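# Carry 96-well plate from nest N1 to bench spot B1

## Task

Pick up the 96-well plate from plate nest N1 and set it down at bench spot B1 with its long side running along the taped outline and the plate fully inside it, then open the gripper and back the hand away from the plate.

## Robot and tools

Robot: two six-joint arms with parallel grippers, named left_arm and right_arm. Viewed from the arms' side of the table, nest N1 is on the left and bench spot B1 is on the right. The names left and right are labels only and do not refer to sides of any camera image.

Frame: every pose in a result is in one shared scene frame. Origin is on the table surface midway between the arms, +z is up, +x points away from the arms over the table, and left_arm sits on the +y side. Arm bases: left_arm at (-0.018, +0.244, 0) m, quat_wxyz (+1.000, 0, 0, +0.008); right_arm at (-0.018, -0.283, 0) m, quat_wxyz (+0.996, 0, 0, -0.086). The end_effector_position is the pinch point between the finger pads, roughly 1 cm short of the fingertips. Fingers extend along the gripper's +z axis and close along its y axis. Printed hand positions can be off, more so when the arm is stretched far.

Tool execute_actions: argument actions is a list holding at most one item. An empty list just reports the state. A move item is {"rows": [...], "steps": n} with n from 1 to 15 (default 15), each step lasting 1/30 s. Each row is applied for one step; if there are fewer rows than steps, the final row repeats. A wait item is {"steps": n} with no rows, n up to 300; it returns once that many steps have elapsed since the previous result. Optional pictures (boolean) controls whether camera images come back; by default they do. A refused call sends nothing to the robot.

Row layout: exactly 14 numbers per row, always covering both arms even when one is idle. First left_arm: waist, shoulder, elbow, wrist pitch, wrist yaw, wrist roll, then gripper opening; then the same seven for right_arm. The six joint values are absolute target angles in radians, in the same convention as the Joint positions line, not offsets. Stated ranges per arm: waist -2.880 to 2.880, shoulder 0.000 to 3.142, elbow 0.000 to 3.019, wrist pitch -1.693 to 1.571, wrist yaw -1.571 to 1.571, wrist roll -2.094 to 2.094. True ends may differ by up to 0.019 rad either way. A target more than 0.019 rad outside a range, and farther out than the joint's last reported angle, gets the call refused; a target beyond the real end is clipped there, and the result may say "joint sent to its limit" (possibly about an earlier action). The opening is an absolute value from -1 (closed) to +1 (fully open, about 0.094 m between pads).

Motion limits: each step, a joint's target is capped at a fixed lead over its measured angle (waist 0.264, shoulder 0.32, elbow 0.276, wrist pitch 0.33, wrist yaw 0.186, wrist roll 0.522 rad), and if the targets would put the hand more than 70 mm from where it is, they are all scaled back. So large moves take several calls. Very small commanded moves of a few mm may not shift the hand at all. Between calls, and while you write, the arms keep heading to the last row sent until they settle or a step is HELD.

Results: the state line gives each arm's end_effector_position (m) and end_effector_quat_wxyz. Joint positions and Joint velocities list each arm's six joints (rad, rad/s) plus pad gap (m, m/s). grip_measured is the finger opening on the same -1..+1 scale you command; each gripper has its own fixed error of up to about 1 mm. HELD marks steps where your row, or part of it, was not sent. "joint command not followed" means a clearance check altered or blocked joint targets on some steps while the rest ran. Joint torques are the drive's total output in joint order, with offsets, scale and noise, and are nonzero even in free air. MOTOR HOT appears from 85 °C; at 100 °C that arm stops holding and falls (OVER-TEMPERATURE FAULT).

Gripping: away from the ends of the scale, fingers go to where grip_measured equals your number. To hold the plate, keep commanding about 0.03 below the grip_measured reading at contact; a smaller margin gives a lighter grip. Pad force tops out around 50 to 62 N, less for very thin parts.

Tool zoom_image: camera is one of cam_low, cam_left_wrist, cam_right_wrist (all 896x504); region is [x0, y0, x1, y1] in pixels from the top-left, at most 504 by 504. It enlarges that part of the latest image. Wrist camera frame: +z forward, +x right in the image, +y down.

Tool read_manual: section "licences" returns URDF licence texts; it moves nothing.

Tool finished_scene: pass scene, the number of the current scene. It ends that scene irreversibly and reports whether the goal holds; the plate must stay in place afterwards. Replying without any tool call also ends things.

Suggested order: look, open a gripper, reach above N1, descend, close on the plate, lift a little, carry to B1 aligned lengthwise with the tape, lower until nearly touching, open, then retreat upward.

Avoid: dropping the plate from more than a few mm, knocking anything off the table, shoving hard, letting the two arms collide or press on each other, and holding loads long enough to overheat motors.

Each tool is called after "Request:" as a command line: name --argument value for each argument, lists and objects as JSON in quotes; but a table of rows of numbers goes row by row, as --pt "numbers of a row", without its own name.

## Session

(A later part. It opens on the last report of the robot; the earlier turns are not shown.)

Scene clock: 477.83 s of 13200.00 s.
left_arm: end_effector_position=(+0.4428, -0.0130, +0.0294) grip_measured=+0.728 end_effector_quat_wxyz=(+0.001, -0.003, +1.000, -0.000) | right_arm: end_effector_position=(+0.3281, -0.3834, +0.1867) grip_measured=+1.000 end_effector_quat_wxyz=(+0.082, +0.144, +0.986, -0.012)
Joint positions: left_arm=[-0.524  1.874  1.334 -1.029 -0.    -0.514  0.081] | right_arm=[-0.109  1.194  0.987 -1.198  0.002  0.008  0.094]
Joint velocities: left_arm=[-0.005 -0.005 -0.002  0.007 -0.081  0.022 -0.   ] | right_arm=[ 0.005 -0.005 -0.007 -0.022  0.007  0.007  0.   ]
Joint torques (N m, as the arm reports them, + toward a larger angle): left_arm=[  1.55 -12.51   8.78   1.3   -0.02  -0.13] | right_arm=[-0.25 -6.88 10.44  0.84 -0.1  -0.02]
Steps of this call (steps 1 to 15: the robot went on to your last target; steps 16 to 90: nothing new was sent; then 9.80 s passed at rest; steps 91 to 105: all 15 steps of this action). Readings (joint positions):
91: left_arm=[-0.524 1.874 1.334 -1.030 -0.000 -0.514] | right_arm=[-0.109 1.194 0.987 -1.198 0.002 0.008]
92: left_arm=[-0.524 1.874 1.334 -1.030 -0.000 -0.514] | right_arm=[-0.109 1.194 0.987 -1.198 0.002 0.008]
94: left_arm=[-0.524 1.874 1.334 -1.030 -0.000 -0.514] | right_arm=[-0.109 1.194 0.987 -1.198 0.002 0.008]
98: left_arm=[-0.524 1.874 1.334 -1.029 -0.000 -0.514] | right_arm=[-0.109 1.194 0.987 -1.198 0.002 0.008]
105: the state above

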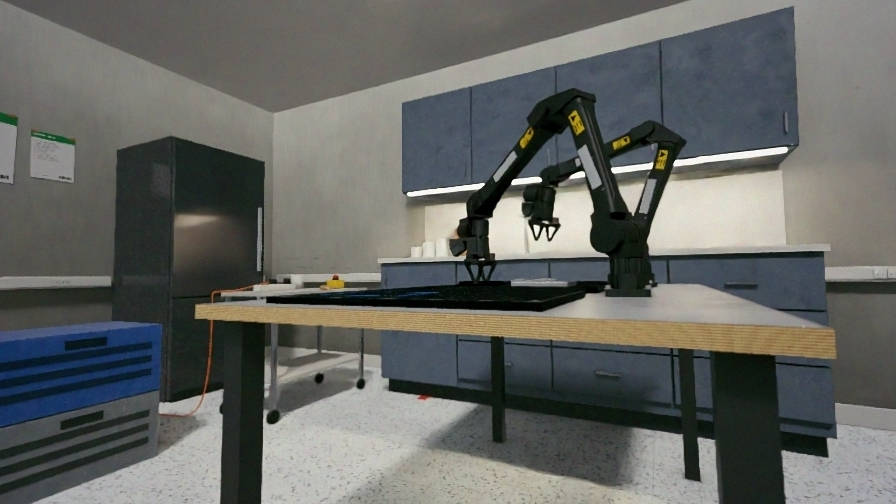

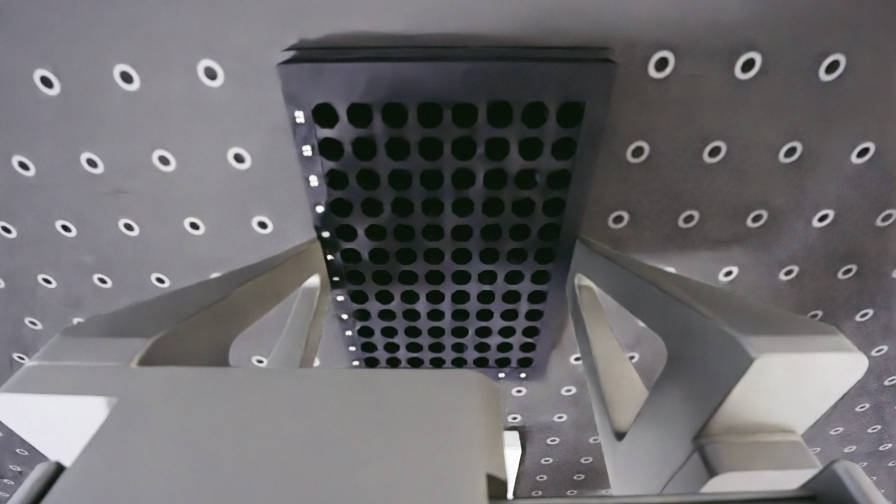

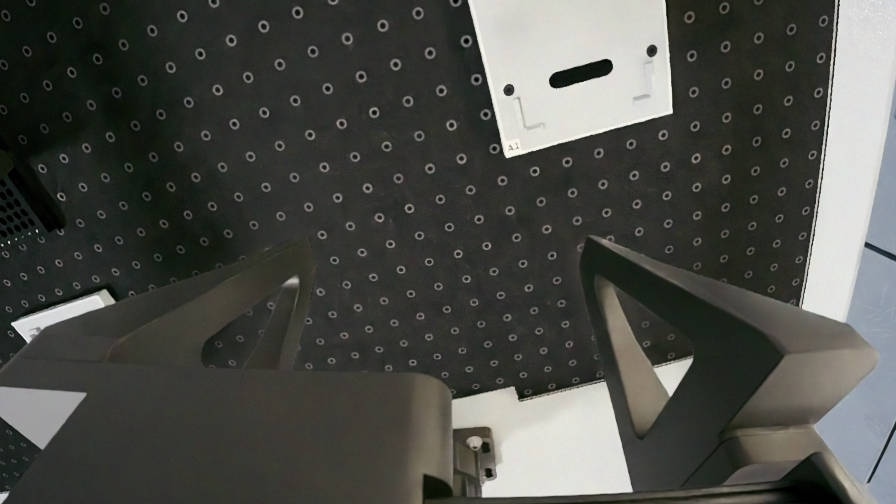

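Request:
execute_actions --actions '[{"rows":[[-0.518,1.883,1.355,-1.022,0,-0.527,0.70,-0.1,1.2,1.0,-1.2,0,0,1],[-0.518,1.879,1.368,-1.028,0,-0.527,0.695,-0.1,1.2,1.0,-1.2,0,0,1],[-0.518,1.876,1.378,-1.034,0,-0.527,0.695,-0.1,1.2,1.0,-1.2,0,0,1],[-0.518,1.875,1.384,-1.039,0,-0.527,0.695,-0.1,1.2,1.0,-1.2,0,0,1],[-0.518,1.875,1.390,-1.042,0,-0.527,0.695,-0.1,1.2,1.0,-1.2,0,0,1],[-0.518,1.875,1.396,-1.046,0,-0.527,0.695,-0.1,1.2,1.0,-1.2,0,0,1],[-0.518,1.875,1.402,-1.052,0,-0.527,0.695,-0.1,1.2,1.0,-1.2,0,0,1],[-0.518,1.875,1.408,-1.058,0,-0.527,0.695,-0.1,1.2,1.0,-1.2,0,0,1],[-0.518,1.875,1.414,-1.064,0,-0.527,0.695,-0.1,1.2,1.0,-1.2,0,0,1],[-0.518,1.875,1.420,-1.070,0,-0.527,0.695,-0.1,1.2,1.0,-1.2,0,0,1],[-0.518,1.875,1.426,-1.076,0,-0.527,0.695,-0.1,1.2,1.0,-1.2,0,0,1],[-0.518,1.875,1.432,-1.082,0,-0.527,0.695,-0.1,1.2,1.0,-1.2,0,0,1],[-0.518,1.875,1.437,-1.088,0,-0.52,0.695,-0.1,1.2,1.0,-1.2,0,0,1],[-0.518,1.875,1.441,-1.094,0,-0.512,0.695,-0.1,1.2,1.0,-1.2,0,0,1],[-0.518,1.875,1.445,-1.100,0,-0.504,0.695,-0.1,1.2,1.0,-1.2,0,0,1]],"steps":15}]' --pictures false

Request:
execute_actions --actions '[{"rows":[[-0.5165,1.875,1.445,-1.105,0,-0.5005,0.695,-0.1,1.2,1.0,-1.2,0,0,1],[-0.5119,1.875,1.445,-1.108,0,-0.4960,0.695,-0.1,1.2,1.0,-1.2,0,0,1],[-0.5044,1.875,1.445,-1.108,0,-0.4886,0.695,-0.1,1.2,1.0,-1.2,0,0,1],[-0.4938,1.875,1.445,-1.108,0,-0.4781,0.695,-0.1,1.2,1.0,-1.2,0,0,1],[-0.4803,1.875,1.445,-1.108,0,-0.4648,0.695,-0.1,1.2,1.0,-1.2,0,0,1],[-0.4640,1.875,1.445,-1.108,0,-0.4488,0.695,-0.1,1.2,1.0,-1.2,0,0,1],[-0.4450,1.875,1.445,-1.108,0,-0.4299,0.695,-0.1,1.2,1.0,-1.2,0,0,1],[-0.4233,1.875,1.445,-1.108,0,-0.4085,0.695,-0.1,1.2,1.0,-1.2,0,0,1],[-0.3991,1.875,1.445,-1.108,0,-0.3847,0.695,-0.1,1.2,1.0,-1.2,0,0,1],[-0.3725,1.875,1.445,-1.108,0,-0.3584,0.695,-0.1,1.2,1.0,-1.2,0,0,1],[-0.3437,1.875,1.445,-1.108,0,-0.3300,0.695,-0.1,1.2,1.0,-1.2,0,0,1],[-0.3128,1.875,1.445,-1.108,0,-0.2995,0.695,-0.1,1.2,1.0,-1.2,0,0,1],[-0.2801,1.875,1.445,-1.108,0,-0.2672,0.695,-0.1,1.2,1.0,-1.2,0,0,1],[-0.2455,1.875,1.445,-1.108,0,-0.2331,0.695,-0.1,1.2,1.0,-1.2,0,0,1],[-0.2094,1.875,1.445,-1.108,0,-0.1975,0.695,-0.1,1.2,1.0,-1.2,0,0,1]],"steps":15}]' --pictures false

Request:
execute_actions --actions '[{"rows":[[-0.1721,1.875,1.445,-1.108,0,-0.1607,0.695,-0.1,1.2,1.0,-1.2,0,0,1],[-0.1337,1.875,1.445,-1.108,0,-0.1228,0.695,-0.1,1.2,1.0,-1.2,0,0,1],[-0.0943,1.875,1.445,-1.108,0,-0.0840,0.695,-0.1,1.2,1.0,-1.2,0,0,1],[-0.0542,1.875,1.445,-1.108,0,-0.0444,0.695,-0.1,1.2,1.0,-1.2,0,0,1],[-0.0138,1.875,1.445,-1.108,0,-0.0045,0.695,-0.1,1.2,1.0,-1.2,0,0,1],[0.027,1.875,1.445,-1.108,0,0.0358,0.695,-0.1,1.2,1.0,-1.2,0,0,1],[0.0678,1.875,1.445,-1.108,0,0.0760,0.695,-0.1,1.2,1.0,-1.2,0,0,1],[0.1082,1.875,1.445,-1.108,0,0.1159,0.695,-0.1,1.2,1.0,-1.2,0,0,1],[0.1483,1.875,1.445,-1.108,0,0.1555,0.695,-0.1,1.2,1.0,-1.2,0,0,1],[0.1877,1.875,1.445,-1.108,0,0.1943,0.695,-0.1,1.2,1.0,-1.2,0,0,1],[0.2261,1.875,1.445,-1.108,0,0.2322,0.695,-0.1,1.2,1.0,-1.2,0,0,1],[0.2634,1.875,1.445,-1.108,0,0.2690,0.695,-0.1,1.2,1.0,-1.2,0,0,1],[0.2995,1.875,1.445,-1.108,0,0.3046,0.695,-0.1,1.2,1.0,-1.2,0,0,1],[0.3341,1.875,1.445,-1.108,0,0.3387,0.695,-0.1,1.2,1.0,-1.2,0,0,1],[0.3668,1.875,1.445,-1.108,0,0.3710,0.695,-0.1,1.2,1.0,-1.2,0,0,1]],"steps":15}]' --pictures false

Request:
execute_actions --actions '[{"rows":[[0.3977,1.875,1.445,-1.108,0,0.4015,0.695,-0.1,1.2,1.0,-1.2,0,0,1],[0.4265,1.875,1.445,-1.108,0,0.4299,0.695,-0.1,1.2,1.0,-1.2,0,0,1],[0.4531,1.875,1.445,-1.108,0,0.4562,0.695,-0.1,1.2,1.0,-1.2,0,0,1],[0.4773,1.875,1.445,-1.108,0,0.4800,0.695,-0.1,1.2,1.0,-1.2,0,0,1],[0.4990,1.875,1.445,-1.108,0,0.5014,0.695,-0.1,1.2,1.0,-1.2,0,0,1],[0.5180,1.875,1.445,-1.108,0,0.5203,0.695,-0.1,1.2,1.0,-1.2,0,0,1],[0.5343,1.875,1.445,-1.108,0,0.5363,0.695,-0.1,1.2,1.0,-1.2,0,0,1],[0.5478,1.875,1.445,-1.108,0,0.5496,0.695,-0.1,1.2,1.0,-1.2,0,0,1],[0.5584,1.875,1.445,-1.108,0,0.5601,0.695,-0.1,1.2,1.0,-1.2,0,0,1],[0.5659,1.875,1.445,-1.108,0,0.5675,0.695,-0.1,1.2,1.0,-1.2,0,0,1],[0.5705,1.875,1.445,-1.108,0,0.5720,0.695,-0.1,1.2,1.0,-1.2,0,0,1],[0.572,1.875,1.445,-1.108,0,0.5735,0.695,-0.1,1.2,1.0,-1.2,0,0,1]],"steps":15}]' --pictures false

Request:
execute_actions --actions '[{"steps":15}]'

Scene clock: 573.83 s of 13200.00 s.
left_arm: end_effector_position=(+0.4526, -0.0184, +0.0470) grip_measured=+0.722 end_effector_quat_wxyz=(+0.003, -0.003, +1.000, -0.002) | right_arm: end_effector_position=(+0.3281, -0.3834, +0.1867) grip_measured=+1.000 end_effector_quat_wxyz=(+0.082, +0.144, +0.986, -0.012)
Joint positions: left_arm=[-0.524  1.874  1.387 -1.077 -0.    -0.514  0.081] | right_arm=[-0.109  1.194  0.987 -1.198  0.002  0.008  0.094]
Joint velocities: left_arm=[-0.005 -0.005  0.164 -0.168  0.022 -0.007  0.   ] | right_arm=[-0.005 -0.024  0.002 -0.007  0.037  0.051  0.   ]
Joint torques (N m, as the arm reports them, + toward a larger angle): left_arm=[  1.96 -13.79  12.48   0.18  -0.02   0.07] | right_arm=[-0.19 -6.82 10.44  0.87 -0.11 -0.02]
Steps of this call (steps 1 to 15: the robot went on to your last target; steps 16 to 90: nothing new was sent; then 92.50 s passed at rest; steps 91 to 105: all 15 steps of this action). Readings (joint positions):
91: left_arm=[-0.524 1.874 1.334 -1.029 -0.000 -0.514] | right_arm=[-0.109 1.194 0.987 -1.198 0.002 0.008]
92: left_arm=[-0.524 1.874 1.334 -1.029 -0.000 -0.514] | right_arm=[-0.109 1.194 0.987 -1.198 0.002 0.008]
94: left_arm=[-0.524 1.874 1.335 -1.029 -0.000 -0.514] | right_arm=[-0.109 1.194 0.987 -1.198 0.002 0.008]
98: left_arm=[-0.524 1.874 1.343 -1.039 -0.000 -0.514] | right_arm=[-0.109 1.194 0.987 -1.198 0.002 0.008]
105: the state above

Scene clock: 574.33 s of 13200.00 s.
left_arm: end_effector_position=(+0.4996, +0.0922, +0.0514) grip_measured=+0.722 end_effector_quat_wxyz=(-0.000, -0.022, +1.000, -0.000) | right_arm: end_effector_position=(+0.3281, -0.3834, +0.1867) grip_measured=+1.000 end_effector_quat_wxyz=(+0.082, +0.144, +0.986, -0.012)
Joint positions: left_arm=[-0.301  1.874  1.4   -1.097  0.    -0.329  0.081] | right_arm=[-0.109  1.194  0.987 -1.198  0.002  0.008  0.094]
Joint velocities: left_arm=[ 1.099 -0.005  0.007 -0.002 -0.007  0.74  -0.001] | right_arm=[ 0.015  0.005 -0.002 -0.012  0.037 -0.066  0.   ]
Joint torques (N m, as the arm reports them, + toward a larger angle): left_arm=[  2.36 -14.73  12.23   0.32  -0.05   0.09] | right_arm=[-0.3  -6.83 10.5   0.88 -0.1  -0.02]
Steps of this call (steps 1 to 15: all 15 steps of this action). Readings (joint positions):
1: left_arm=[-0.524 1.874 1.392 -1.082 -0.000 -0.514] | right_arm=[-0.109 1.194 0.987 -1.198 0.002 0.008]
2: left_arm=[-0.524 1.874 1.397 -1.087 -0.000 -0.513] | right_arm=[-0.109 1.194 0.987 -1.198 0.002 0.008]
4: left_arm=[-0.521 1.874 1.400 -1.093 -0.000 -0.508] | right_arm=[-0.109 1.194 0.987 -1.198 0.002 0.008]
8: left_arm=[-0.490 1.874 1.400 -1.097 -0.000 -0.474] | right_arm=[-0.109 1.194 0.987 -1.198 0.002 0.008]
15: the state above

Scene clock: 574.83 s of 13200.00 s.
left_arm: end_effector_position=(+0.4925, +0.4186, +0.0514) grip_measured=+0.722 end_effector_quat_wxyz=(-0.000, -0.063, +0.998, -0.000) | right_arm: end_effector_position=(+0.3281, -0.3834, +0.1867) grip_measured=+1.000 end_effector_quat_wxyz=(+0.082, +0.144, +0.986, -0.012)
Joint positions: left_arm=[ 0.314  1.874  1.4   -1.097  0.     0.204  0.081] | right_arm=[-0.109  1.194  0.987 -1.198  0.002  0.008  0.094]
Joint velocities: left_arm=[ 1.089 -0.005 -0.007 -0.022 -0.007  1.004 -0.001] | right_arm=[-0.005 -0.005 -0.002 -0.002  0.022  0.022  0.   ]
Joint torques (N m, as the arm reports them, + toward a larger angle): left_arm=[  0.87 -14.24  12.36   0.3    0.02   0.07] | right_arm=[-0.06 -6.98 10.49  0.88 -0.11 -0.02]
Steps of this call (steps 1 to 15: all 15 steps of this action). Readings (joint positions):
1: left_arm=[-0.263 1.874 1.400 -1.097 0.000 -0.301] | right_arm=[-0.109 1.194 0.987 -1.198 0.002 0.008]
2: left_arm=[-0.224 1.874 1.400 -1.097 0.000 -0.271] | right_arm=[-0.109 1.194 0.987 -1.198 0.002 0.008]
4: left_arm=[-0.141 1.874 1.400 -1.097 0.000 -0.207] | right_arm=[-0.109 1.194 0.987 -1.198 0.002 0.008]
8: left_arm=[0.029 1.874 1.400 -1.097 0.000 -0.061] | right_arm=[-0.109 1.194 0.987 -1.198 0.002 0.008]
15: the state above

Scene clock: 575.33 s of 13200.00 s.
left_arm: end_effector_position=(+0.4266, +0.5499, +0.0514) grip_measured=+0.722 end_effector_quat_wxyz=(-0.000, -0.035, +0.999, -0.000) | right_arm: end_effector_position=(+0.3281, -0.3834, +0.1867) grip_measured=+1.000 end_effector_quat_wxyz=(+0.082, +0.144, +0.986, -0.012)
Joint positions: left_arm=[ 0.587  1.874  1.4   -1.097  0.     0.533  0.081] | right_arm=[-0.109  1.194  0.987 -1.198  0.002  0.008  0.094]
Joint velocities: left_arm=[-0.034 -0.015  0.012  0.002 -0.007  0.154  0.   ] | right_arm=[-0.005 -0.005  0.007 -0.012 -0.051  0.051  0.   ]
Joint torques (N m, as the arm reports them, + toward a larger angle): left_arm=[  0.06 -14.03  12.28   0.25   0.05   0.08] | right_arm=[-0.18 -6.92 10.45  0.91 -0.1  -0.02]
Steps of this call (steps 1 to 15: all 15 steps of this action). Readings (joint positions):
1: left_arm=[0.349 1.874 1.400 -1.097 0.000 0.239] | right_arm=[-0.109 1.194 0.987 -1.198 0.002 0.008]
2: left_arm=[0.383 1.874 1.400 -1.097 0.000 0.273] | right_arm=[-0.109 1.194 0.987 -1.198 0.002 0.008]
4: left_arm=[0.444 1.874 1.400 -1.097 0.000 0.336] | right_arm=[-0.109 1.194 0.987 -1.198 0.002 0.008]
8: left_arm=[0.536 1.874 1.400 -1.097 0.000 0.440] | right_arm=[-0.109 1.194 0.987 -1.198 0.002 0.008]
15: the state above

Scene clock: 575.83 s of 13200.00 s.
left_arm: end_effector_position=(+0.4297, +0.5453, +0.0514) grip_measured=+0.722 end_effector_quat_wxyz=(-0.000, -0.017, +1.000, -0.000) | right_arm: end_effector_position=(+0.3281, -0.3834, +0.1867) grip_measured=+1.000 end_effector_quat_wxyz=(+0.082, +0.144, +0.986, -0.012)
Joint positions: left_arm=[ 0.577  1.874  1.4   -1.097  0.     0.559  0.081] | right_arm=[-0.109  1.194  0.987 -1.198  0.002  0.008  0.094]
Joint velocities: left_arm=[-0.005  0.024 -0.012  0.012  0.007 -0.007 -0.   ] | right_arm=[-0.005 -0.005  0.002 -0.002 -0.022  0.007  0.   ]
Joint torques (N m, as the arm reports them, + toward a larger angle): left_arm=[  1.21 -13.81  12.34   0.31   0.06   0.1 ] | right_arm=[-0.08 -6.8  10.46  0.89 -0.11 -0.03]
Steps of this call (steps 1 to 15: the robot went on to your last target). Readings (joint positions):
1: left_arm=[0.586 1.874 1.400 -1.097 0.000 0.538] | right_arm=[-0.109 1.194 0.987 -1.198 0.002 0.008]
2: left_arm=[0.584 1.874 1.400 -1.097 0.000 0.543] | right_arm=[-0.109 1.194 0.987 -1.198 0.002 0.008]
4: left_arm=[0.580 1.874 1.400 -1.097 0.000 0.549] | right_arm=[-0.109 1.194 0.987 -1.198 0.002 0.008]
8: left_arm=[0.577 1.874 1.400 -1.097 0.000 0.556] | right_arm=[-0.109 1.194 0.987 -1.198 0.002 0.008]
15: the state above

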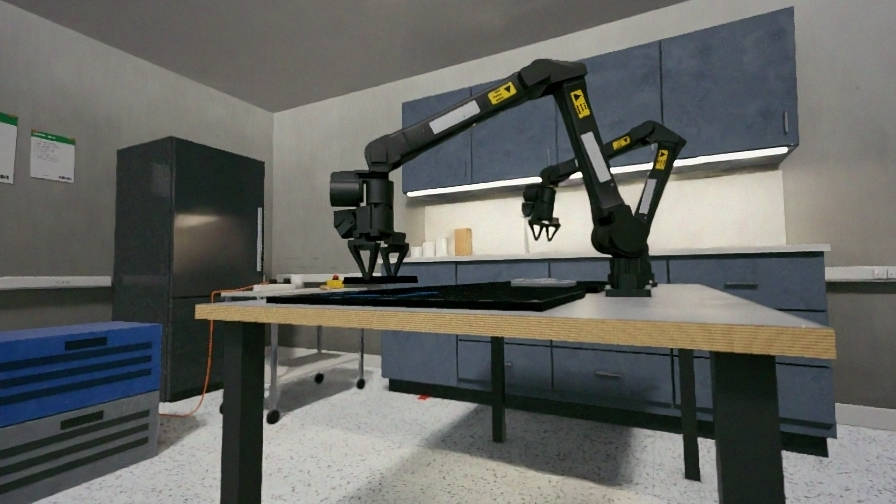

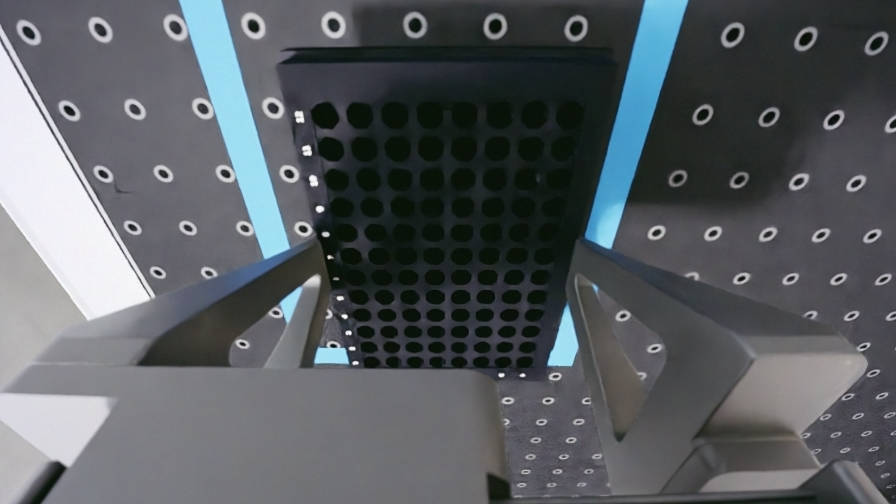

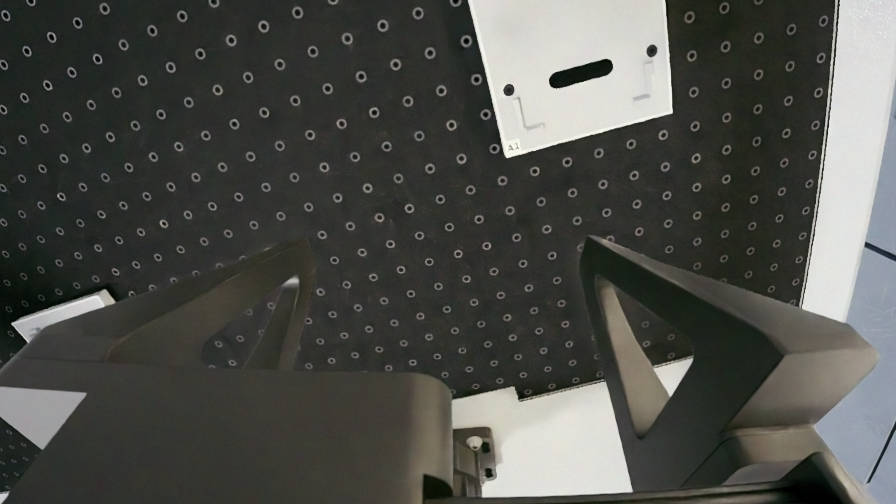

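Request:
execute_actions --actions '[{"rows":[[0.578,1.880,1.432,-1.100,0,0.578,0.695,-0.1,1.2,1.0,-1.2,0,0,1],[0.584,1.885,1.419,-1.092,0,0.583,0.695,-0.1,1.2,1.0,-1.2,0,0,1],[0.588,1.888,1.408,-1.085,0,0.587,0.695,-0.1,1.2,1.0,-1.2,0,0,1],[0.5905,1.8905,1.406,-1.081,0,0.590,0.695,-0.1,1.2,1.0,-1.2,0,0,1],[0.5915,1.893,1.404,-1.077,0,0.590,0.695,-0.1,1.2,1.0,-1.2,0,0,1],[0.5915,1.8955,1.402,-1.0725,0,0.590,0.695,-0.1,1.2,1.0,-1.2,0,0,1],[0.5915,1.898,1.400,-1.068,0,0.590,0.695,-0.1,1.2,1.0,-1.2,0,0,1],[0.5915,1.9005,1.398,-1.0635,0,0.590,0.695,-0.1,1.2,1.0,-1.2,0,0,1],[0.5915,1.903,1.396,-1.059,0,0.590,0.695,-0.1,1.2,1.0,-1.2,0,0,1],[0.5915,1.9055,1.394,-1.0545,0,0.590,0.695,-0.1,1.2,1.0,-1.2,0,0,1],[0.5915,1.908,1.392,-1.050,0,0.590,0.695,-0.1,1.2,1.0,-1.2,0,0,1],[0.5915,1.910,1.3905,-1.046,0,0.590,0.695,-0.1,1.2,1.0,-1.2,0,0,1],[0.5915,1.912,1.389,-1.042,0,0.590,0.695,-0.1,1.2,1.0,-1.2,0,0,1],[0.5915,1.914,1.388,-1.039,0,0.590,0.695,-0.1,1.2,1.0,-1.2,0,0,1],[0.5915,1.915,1.3875,-1.037,0,0.590,0.695,-0.1,1.2,1.0,-1.2,0,0,1]],"steps":15}]' --pictures false

Request:
execute_actions --actions '[{"steps":12}]'

Scene clock: 597.40 s of 13200.00 s.
left_arm: end_effector_position=(+0.4288, +0.5507, +0.0378) grip_measured=+0.722 end_effector_quat_wxyz=(+0.004, -0.013, +1.000, +0.002) | right_arm: end_effector_position=(+0.3281, -0.3834, +0.1867) grip_measured=+1.000 end_effector_quat_wxyz=(+0.082, +0.144, +0.986, -0.012)
Joint positions: left_arm=[ 0.586  1.89   1.385 -1.056  0.     0.576  0.081] | right_arm=[-0.109  1.194  0.987 -1.198  0.002  0.008  0.094]
Joint velocities: left_arm=[-0.005  0.093 -0.051  0.1    0.022 -0.022 -0.001] | right_arm=[-0.024  0.005 -0.017 -0.012 -0.081 -0.022  0.   ]
Joint torques (N m, as the arm reports them, + toward a larger angle): left_arm=[  1.71 -13.53   8.78   1.08   0.06   0.1 ] | right_arm=[-0.24 -6.84 10.46  0.86 -0.1  -0.02]
Steps of this call (steps 1 to 15: the robot went on to your last target; steps 16 to 90: nothing new was sent; then 18.07 s passed at rest; steps 91 to 105: all 15 steps of this action). Readings (joint positions):
91: left_arm=[0.577 1.874 1.400 -1.097 0.000 0.561] | right_arm=[-0.109 1.194 0.987 -1.198 0.002 0.008]
92: left_arm=[0.577 1.874 1.400 -1.097 0.000 0.563] | right_arm=[-0.109 1.194 0.987 -1.198 0.002 0.008]
94: left_arm=[0.578 1.874 1.400 -1.097 0.000 0.567] | right_arm=[-0.109 1.194 0.987 -1.198 0.002 0.008]
98: left_arm=[0.582 1.874 1.397 -1.084 0.000 0.573] | right_arm=[-0.109 1.194 0.987 -1.198 0.002 0.008]
105: the state above

Scene clock: 597.80 s of 13200.00 s.
left_arm: end_effector_position=(+0.4273, +0.5496, +0.0300) grip_measured=+0.722 end_effector_quat_wxyz=(-0.000, -0.012, +1.000, -0.000) | right_arm: end_effector_position=(+0.3281, -0.3834, +0.1867) grip_measured=+1.000 end_effector_quat_wxyz=(+0.082, +0.144, +0.986, -0.012)
Joint positions: left_arm=[ 0.586  1.902  1.379 -1.049  0.     0.577  0.081] | right_arm=[-0.109  1.194  0.987 -1.198  0.002  0.008  0.094]
Joint velocities: left_arm=[ 0.005 -0.005 -0.022  0.007 -0.007  0.007  0.   ] | right_arm=[-0.005 -0.015 -0.022 -0.007  0.007 -0.022  0.   ]
Joint torques (N m, as the arm reports them, + toward a larger angle): left_arm=[  1.64 -13.28   8.88   1.2    0.08   0.09] | right_arm=[-0.09 -6.98 10.46  0.91 -0.11 -0.02]
Steps of this call (steps 1 to 12: the robot went on to your last target). Readings (joint positions):
1: left_arm=[0.586 1.894 1.383 -1.053 0.000 0.576] | right_arm=[-0.109 1.194 0.987 -1.198 0.002 0.008]
2: left_arm=[0.586 1.897 1.382 -1.052 0.000 0.576] | right_arm=[-0.109 1.194 0.987 -1.198 0.002 0.008]
4: left_arm=[0.586 1.901 1.380 -1.051 0.000 0.577] | right_arm=[-0.109 1.194 0.987 -1.198 0.002 0.008]
8: left_arm=[0.586 1.902 1.379 -1.049 0.000 0.577] | right_arm=[-0.109 1.194 0.987 -1.198 0.002 0.008]
12: the state above

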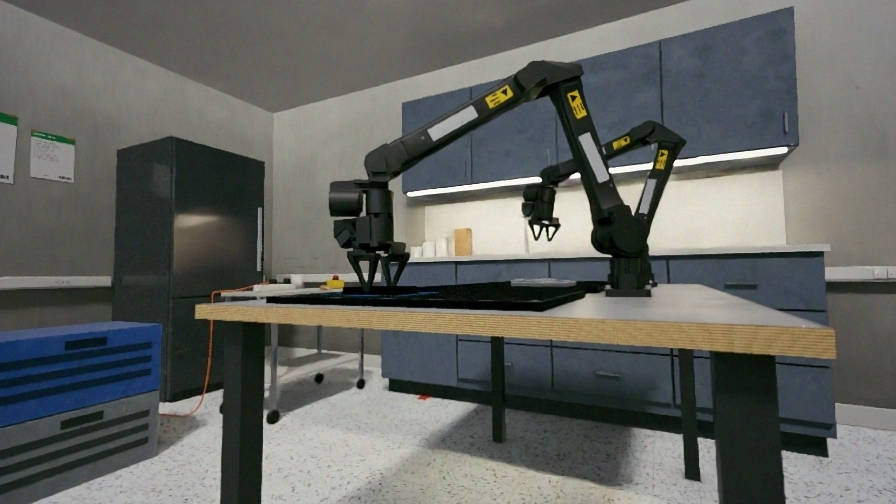

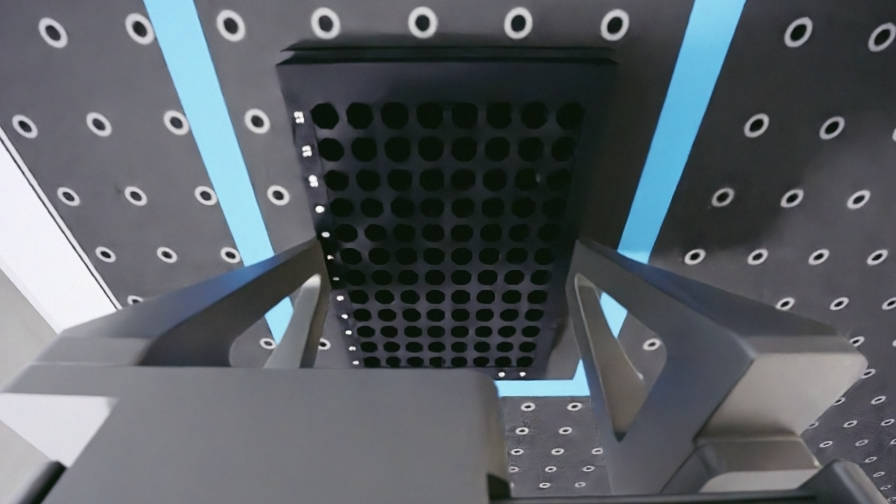

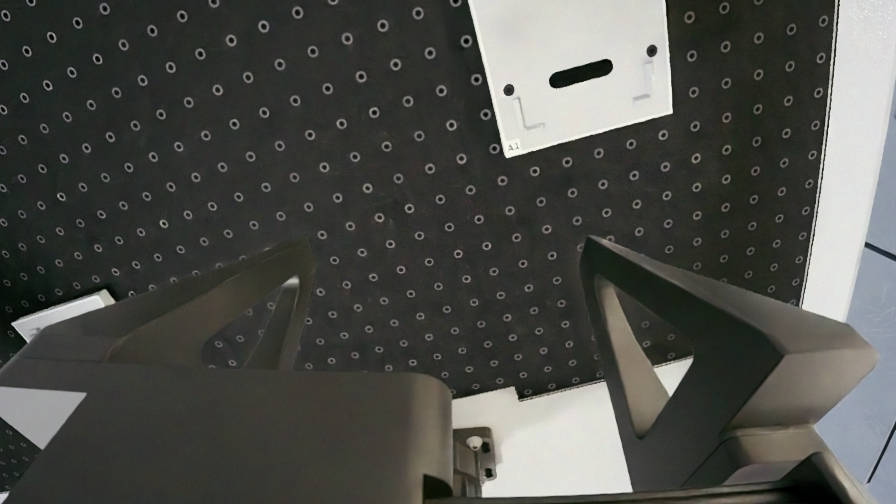

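Request:
execute_actions --actions '[]'

Scene clock: 610.03 s of 13200.00 s.
left_arm: end_effector_position=(+0.4273, +0.5496, +0.0300) grip_measured=+0.722 end_effector_quat_wxyz=(-0.000, -0.012, +1.000, -0.000) | right_arm: end_effector_position=(+0.3281, -0.3834, +0.1867) grip_measured=+1.000 end_effector_quat_wxyz=(+0.082, +0.144, +0.986, -0.012)
Joint positions: left_arm=[ 0.586  1.902  1.379 -1.049  0.     0.577  0.081] | right_arm=[-0.109  1.194  0.987 -1.198  0.002  0.008  0.094]
Joint velocities: left_arm=[-0.024 -0.005 -0.007  0.017 -0.051 -0.007 -0.   ] | right_arm=[ 0.005  0.015 -0.007 -0.002 -0.051  0.007  0.   ]
Joint torques (N m, as the arm reports them, + toward a larger angle): left_arm=[  1.37 -13.29   8.99   1.14   0.05   0.09] | right_arm=[-0.24 -6.83 10.43  0.9  -0.1  -0.02]
Steps of this call (steps 1 to 30: the robot went on to your last target; steps 31 to 90: nothing new was sent; then 9.23 s passed at rest). Readings (joint positions):
1: left_arm=[0.586 1.902 1.379 -1.049 0.000 0.577] | right_arm=[-0.109 1.194 0.987 -1.198 0.002 0.008]
2: left_arm=[0.586 1.902 1.379 -1.049 0.000 0.577] | right_arm=[-0.109 1.194 0.987 -1.198 0.002 0.008]
4: left_arm=[0.586 1.902 1.379 -1.049 0.000 0.577] | right_arm=[-0.109 1.194 0.987 -1.198 0.002 0.008]
8: left_arm=[0.586 1.902 1.379 -1.049 0.000 0.577] | right_arm=[-0.109 1.194 0.987 -1.198 0.002 0.008]
90: the state above
All arms were judged still, so your last target was given up. Only a new action makes them travel on or press farther. Fingers that are still opening or closing keep moving.

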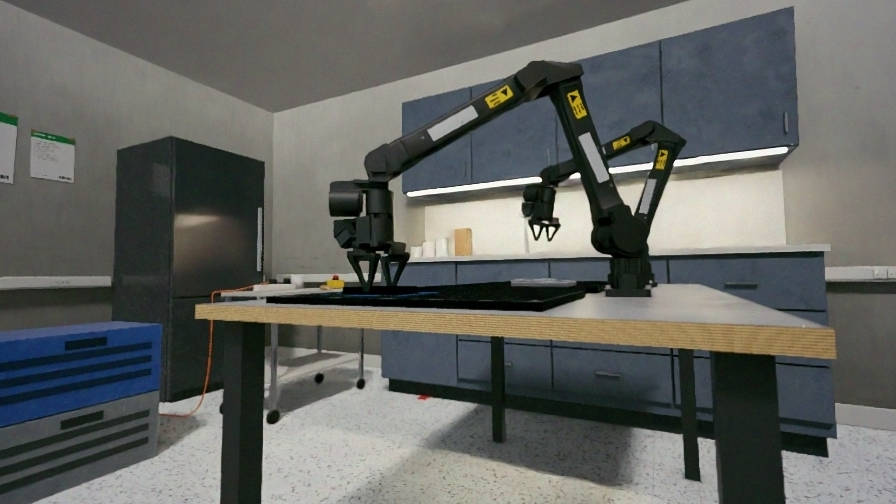

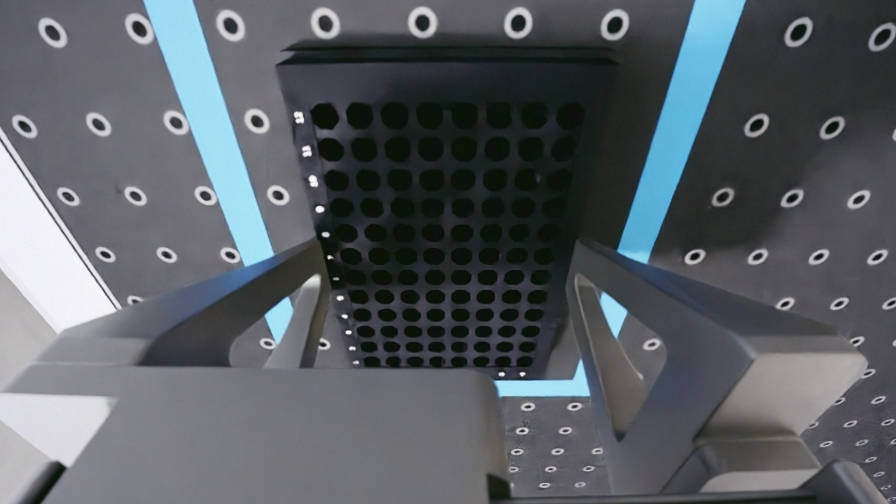

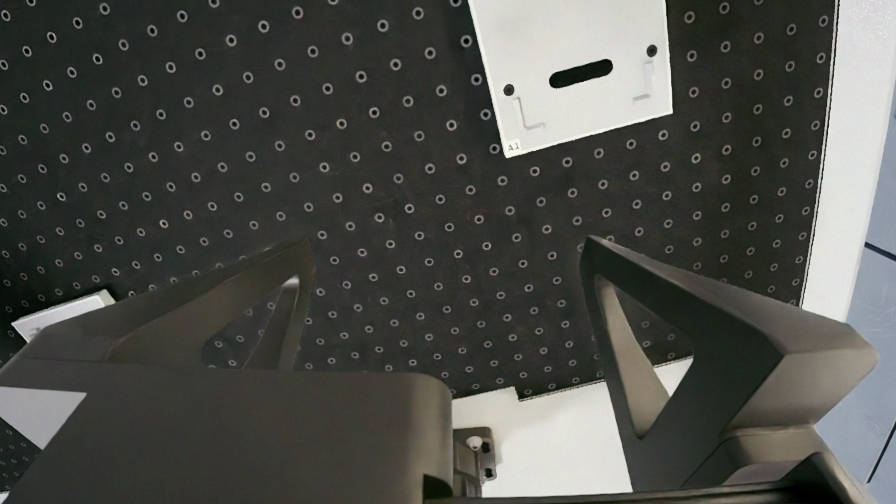

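Request:
execute_actions --actions '[{"rows": [[0.5915,1.915,1.3875,-1.037,0,0.590,0.73,-0.1,1.2,1.0,-1.2,0,0,1],[0.5915,1.913,1.3875,-1.037,0,0.590,0.76,-0.1,1.2,1.0,-1.2,0,0,1],[0.5915,1.911,1.3875,-1.037,0,0.590,0.80,-0.1,1.2,1.0,-1.2,0,0,1],[0.5915,1.909,1.3875,-1.037,0,0.590,0.85,-0.1,1.2,1.0,-1.2,0,0,1],[0.5915,1.907,1.3875,-1.037,0,0.590,0.90,-0.1,1.2,1.0,-1.2,0,0,1],[0.5915,1.905,1.3875,-1.037,0,0.590,0.95,-0.1,1.2,1.0,-1.2,0,0,1],[0.5915,1.905,1.3875,-1.037,0,0.590,1,-0.1,1.2,1.0,-1.2,0,0,1]], "steps": 12}]'

Scene clock: 619.23 s of 13200.00 s.
left_arm: end_effector_position=(+0.4273, +0.5497, +0.0300) grip_measured=+1.000 end_effector_quat_wxyz=(-0.000, -0.012, +1.000, -0.000) | right_arm: end_effector_position=(+0.3281, -0.3834, +0.1867) grip_measured=+1.000 end_effector_quat_wxyz=(+0.082, +0.144, +0.986, -0.012)
Joint positions: left_arm=[ 0.586  1.902  1.379 -1.049  0.     0.577  0.094] | right_arm=[-0.109  1.194  0.987 -1.198  0.002  0.008  0.094]
Joint velocities: left_arm=[ 0.005 -0.005  0.007 -0.002  0.037 -0.037  0.   ] | right_arm=[ 0.005 -0.005 -0.007  0.002 -0.007 -0.022  0.   ]
Joint torques (N m, as the arm reports them, + toward a larger angle): left_arm=[  1.49 -13.9    9.08   1.11   0.06   0.1 ] | right_arm=[-0.22 -6.98 10.43  0.91 -0.1  -0.01]
Steps of this call (steps 1 to 90: nothing new was sent; then 5.80 s passed at rest; steps 91 to 102: all 12 steps of this action). Readings (joint positions):
91: left_arm=[0.586 1.902 1.379 -1.049 0.000 0.577] | right_arm=[-0.109 1.194 0.987 -1.198 0.002 0.008]
92: left_arm=[0.586 1.902 1.379 -1.049 0.000 0.577] | right_arm=[-0.109 1.194 0.987 -1.198 0.002 0.008]
94: left_arm=[0.586 1.902 1.379 -1.049 0.000 0.577] | right_arm=[-0.109 1.194 0.987 -1.198 0.002 0.008]
98: left_arm=[0.586 1.902 1.379 -1.049 0.000 0.577] | right_arm=[-0.109 1.194 0.987 -1.198 0.002 0.008]
102: the state above

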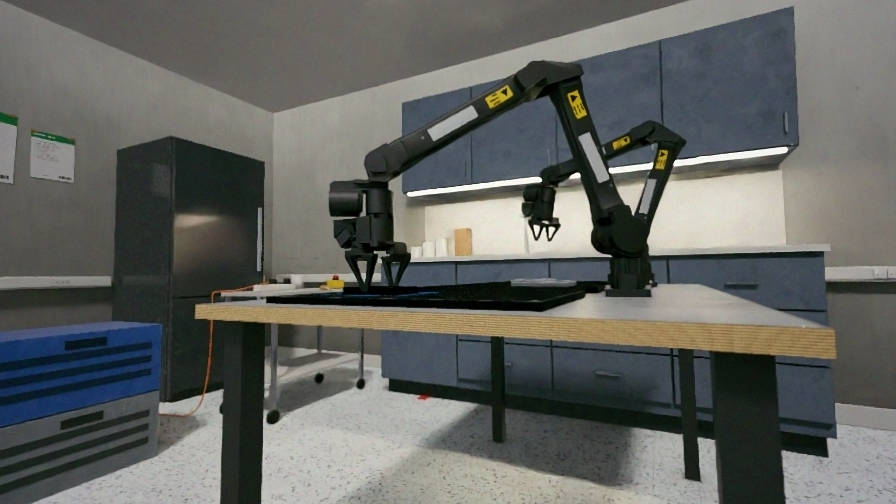

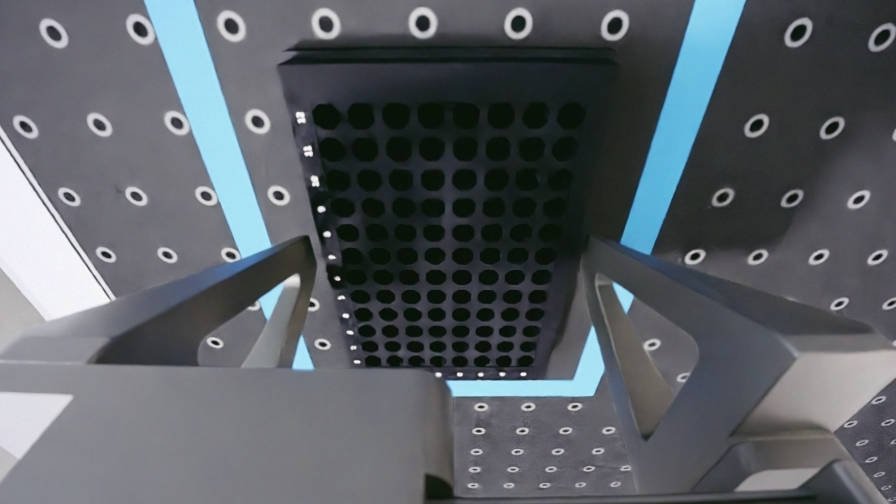

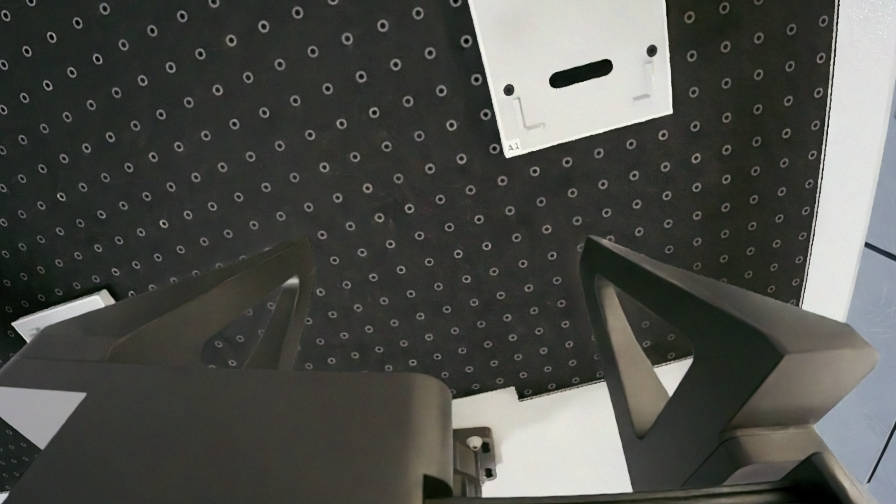

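Lift straight up.

Request:
execute_actions --actions '[{"rows": [[0.5915,1.895,1.400,-1.045,0,0.590,1,-0.1,1.2,1.0,-1.2,0,0,1],[0.5915,1.885,1.412,-1.050,0,0.590,1,-0.1,1.2,1.0,-1.2,0,0,1],[0.5915,1.876,1.424,-1.055,0,0.590,1,-0.1,1.2,1.0,-1.2,0,0,1],[0.5915,1.870,1.430,-1.061,0,0.590,1,-0.1,1.2,1.0,-1.2,0,0,1],[0.5915,1.864,1.436,-1.066,0,0.590,1,-0.1,1.2,1.0,-1.2,0,0,1],[0.5915,1.858,1.442,-1.078,0,0.590,1,-0.1,1.2,1.0,-1.2,0,0,1],[0.5915,1.852,1.448,-1.090,0,0.590,1,-0.1,1.2,1.0,-1.2,0,0,1],[0.5915,1.846,1.454,-1.102,0,0.590,1,-0.1,1.2,1.0,-1.2,0,0,1],[0.5915,1.840,1.460,-1.114,0,0.590,1,-0.1,1.2,1.0,-1.2,0,0,1],[0.5915,1.834,1.466,-1.126,0,0.590,1,-0.1,1.2,1.0,-1.2,0,0,1],[0.5915,1.828,1.472,-1.138,0,0.590,1,-0.1,1.2,1.0,-1.2,0,0,1],[0.5915,1.822,1.478,-1.150,0,0.590,1,-0.1,1.2,1.0,-1.2,0,0,1],[0.5915,1.816,1.484,-1.162,0,0.590,1,-0.1,1.2,1.0,-1.2,0,0,1],[0.5915,1.810,1.490,-1.176,0,0.590,1,-0.1,1.2,1.0,-1.2,0,0,1],[0.5915,1.810,1.490,-1.190,0,0.590,1,-0.1,1.2,1.0,-1.2,0,0,1]], "steps": 15}]' --pictures false

Scene clock: 634.33 s of 13200.00 s.
left_arm: end_effector_position=(+0.4265, +0.5491, +0.0690) grip_measured=+1.000 end_effector_quat_wxyz=(-0.005, -0.012, +1.000, -0.004) | right_arm: end_effector_position=(+0.3281, -0.3834, +0.1867) grip_measured=+1.000 end_effector_quat_wxyz=(+0.082, +0.144, +0.986, -0.012)
Joint positions: left_arm=[ 0.586  1.86   1.429 -1.153  0.     0.577  0.094] | right_arm=[-0.109  1.194  0.987 -1.198  0.002  0.008  0.094]
Joint velocities: left_arm=[ 0.005 -0.249  0.208 -0.388 -0.022 -0.081  0.   ] | right_arm=[ 0.005 -0.015 -0.012 -0.017  0.007 -0.095  0.   ]
Joint torques (N m, as the arm reports them, + toward a larger angle): left_arm=[  1.41 -17.06  12.67   0.35   0.07   0.08] | right_arm=[-0.24 -7.01 10.44  0.88 -0.12 -0.03]
Steps of this call (steps 1 to 15: the robot went on to your last target; steps 16 to 90: nothing new was sent; then 11.60 s passed at rest; steps 91 to 105: all 15 steps of this action). Readings (joint positions):
91: left_arm=[0.586 1.902 1.379 -1.049 0.000 0.577] | right_arm=[-0.109 1.194 0.987 -1.198 0.002 0.008]
92: left_arm=[0.586 1.902 1.379 -1.049 0.000 0.577] | right_arm=[-0.109 1.194 0.987 -1.198 0.002 0.008]
94: left_arm=[0.586 1.902 1.379 -1.049 0.000 0.577] | right_arm=[-0.109 1.194 0.987 -1.198 0.002 0.008]
98: left_arm=[0.586 1.900 1.389 -1.072 0.000 0.577] | right_arm=[-0.109 1.194 0.987 -1.198 0.002 0.008]
105: the state above

Request:
execute_actions --actions '[{"rows": [[0.5915,1.78,1.50,-1.22,0,0.590,1,-0.1,1.2,1.0,-1.2,0,0,1],[0.5915,1.75,1.51,-1.25,0,0.590,1,-0.1,1.2,1.0,-1.2,0,0,1],[0.5915,1.72,1.52,-1.28,0,0.590,1,-0.1,1.2,1.0,-1.2,0,0,1],[0.5915,1.69,1.53,-1.31,0,0.590,1,-0.1,1.2,1.0,-1.2,0,0,1],[0.5915,1.66,1.54,-1.34,0,0.590,1,-0.1,1.2,1.0,-1.2,0,0,1],[0.5915,1.63,1.55,-1.37,0,0.590,1,-0.1,1.2,1.0,-1.2,0,0,1],[0.5915,1.60,1.56,-1.40,0,0.590,1,-0.1,1.2,1.0,-1.2,0,0,1]], "steps": 15}]'

Scene clock: 643.03 s of 13200.00 s.
left_arm: end_effector_position=(+0.3978, +0.5294, +0.2072) grip_measured=+1.000 end_effector_quat_wxyz=(+0.021, -0.012, +1.000, +0.014) | right_arm: end_effector_position=(+0.3281, -0.3834, +0.1867) grip_measured=+1.000 end_effector_quat_wxyz=(+0.082, +0.144, +0.986, -0.012)
Joint positions: left_arm=[ 0.586  1.633  1.498 -1.384  0.     0.577  0.094] | right_arm=[-0.109  1.194  0.987 -1.198  0.002  0.008  0.094]
Joint velocities: left_arm=[-0.005 -0.396  0.335 -0.09   0.066  0.022  0.   ] | right_arm=[-0.005 -0.015  0.002 -0.007  0.022 -0.037  0.   ]
Joint torques (N m, as the arm reports them, + toward a larger angle): left_arm=[  1.37 -12.71  13.14   0.29   0.06   0.09] | right_arm=[-0.1  -6.97 10.48  0.89 -0.11 -0.02]
Steps of this call (steps 1 to 30: the robot went on to your last target; steps 31 to 90: nothing new was sent; then 5.20 s passed at rest; steps 91 to 105: all 15 steps of this action). Readings (joint positions):
91: left_arm=[0.586 1.823 1.450 -1.184 0.000 0.577] | right_arm=[-0.109 1.194 0.987 -1.198 0.002 0.008]
92: left_arm=[0.586 1.821 1.451 -1.198 0.000 0.577] | right_arm=[-0.109 1.194 0.987 -1.198 0.002 0.008]
94: left_arm=[0.586 1.808 1.451 -1.238 0.000 0.577] | right_arm=[-0.109 1.194 0.987 -1.198 0.002 0.008]
98: left_arm=[0.586 1.752 1.451 -1.311 0.000 0.577] | right_arm=[-0.109 1.194 0.987 -1.198 0.002 0.008]
105: the state above

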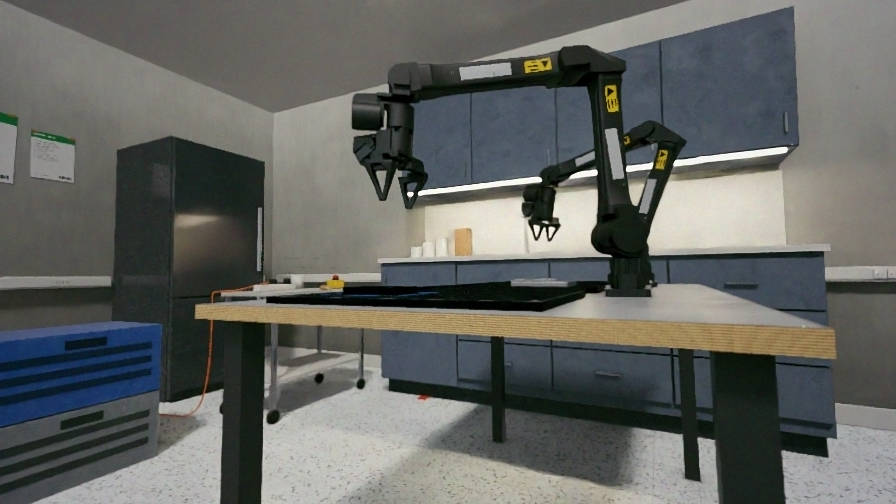

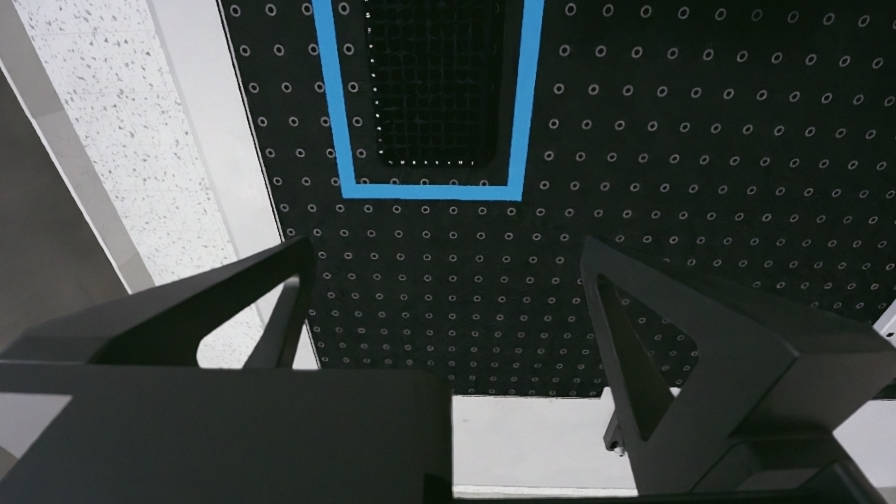

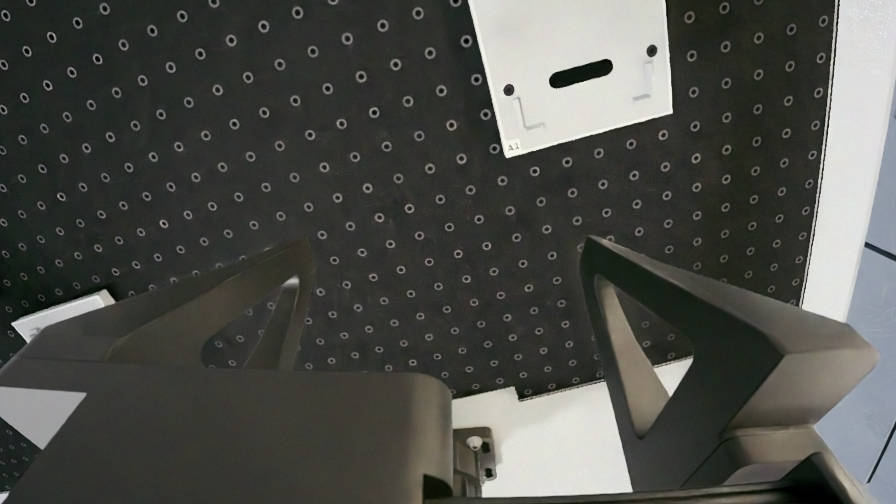

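The plate is inside the outline and the arm is clear.

Request:
finished_scene --scene 2

The scene is finished: the task was done.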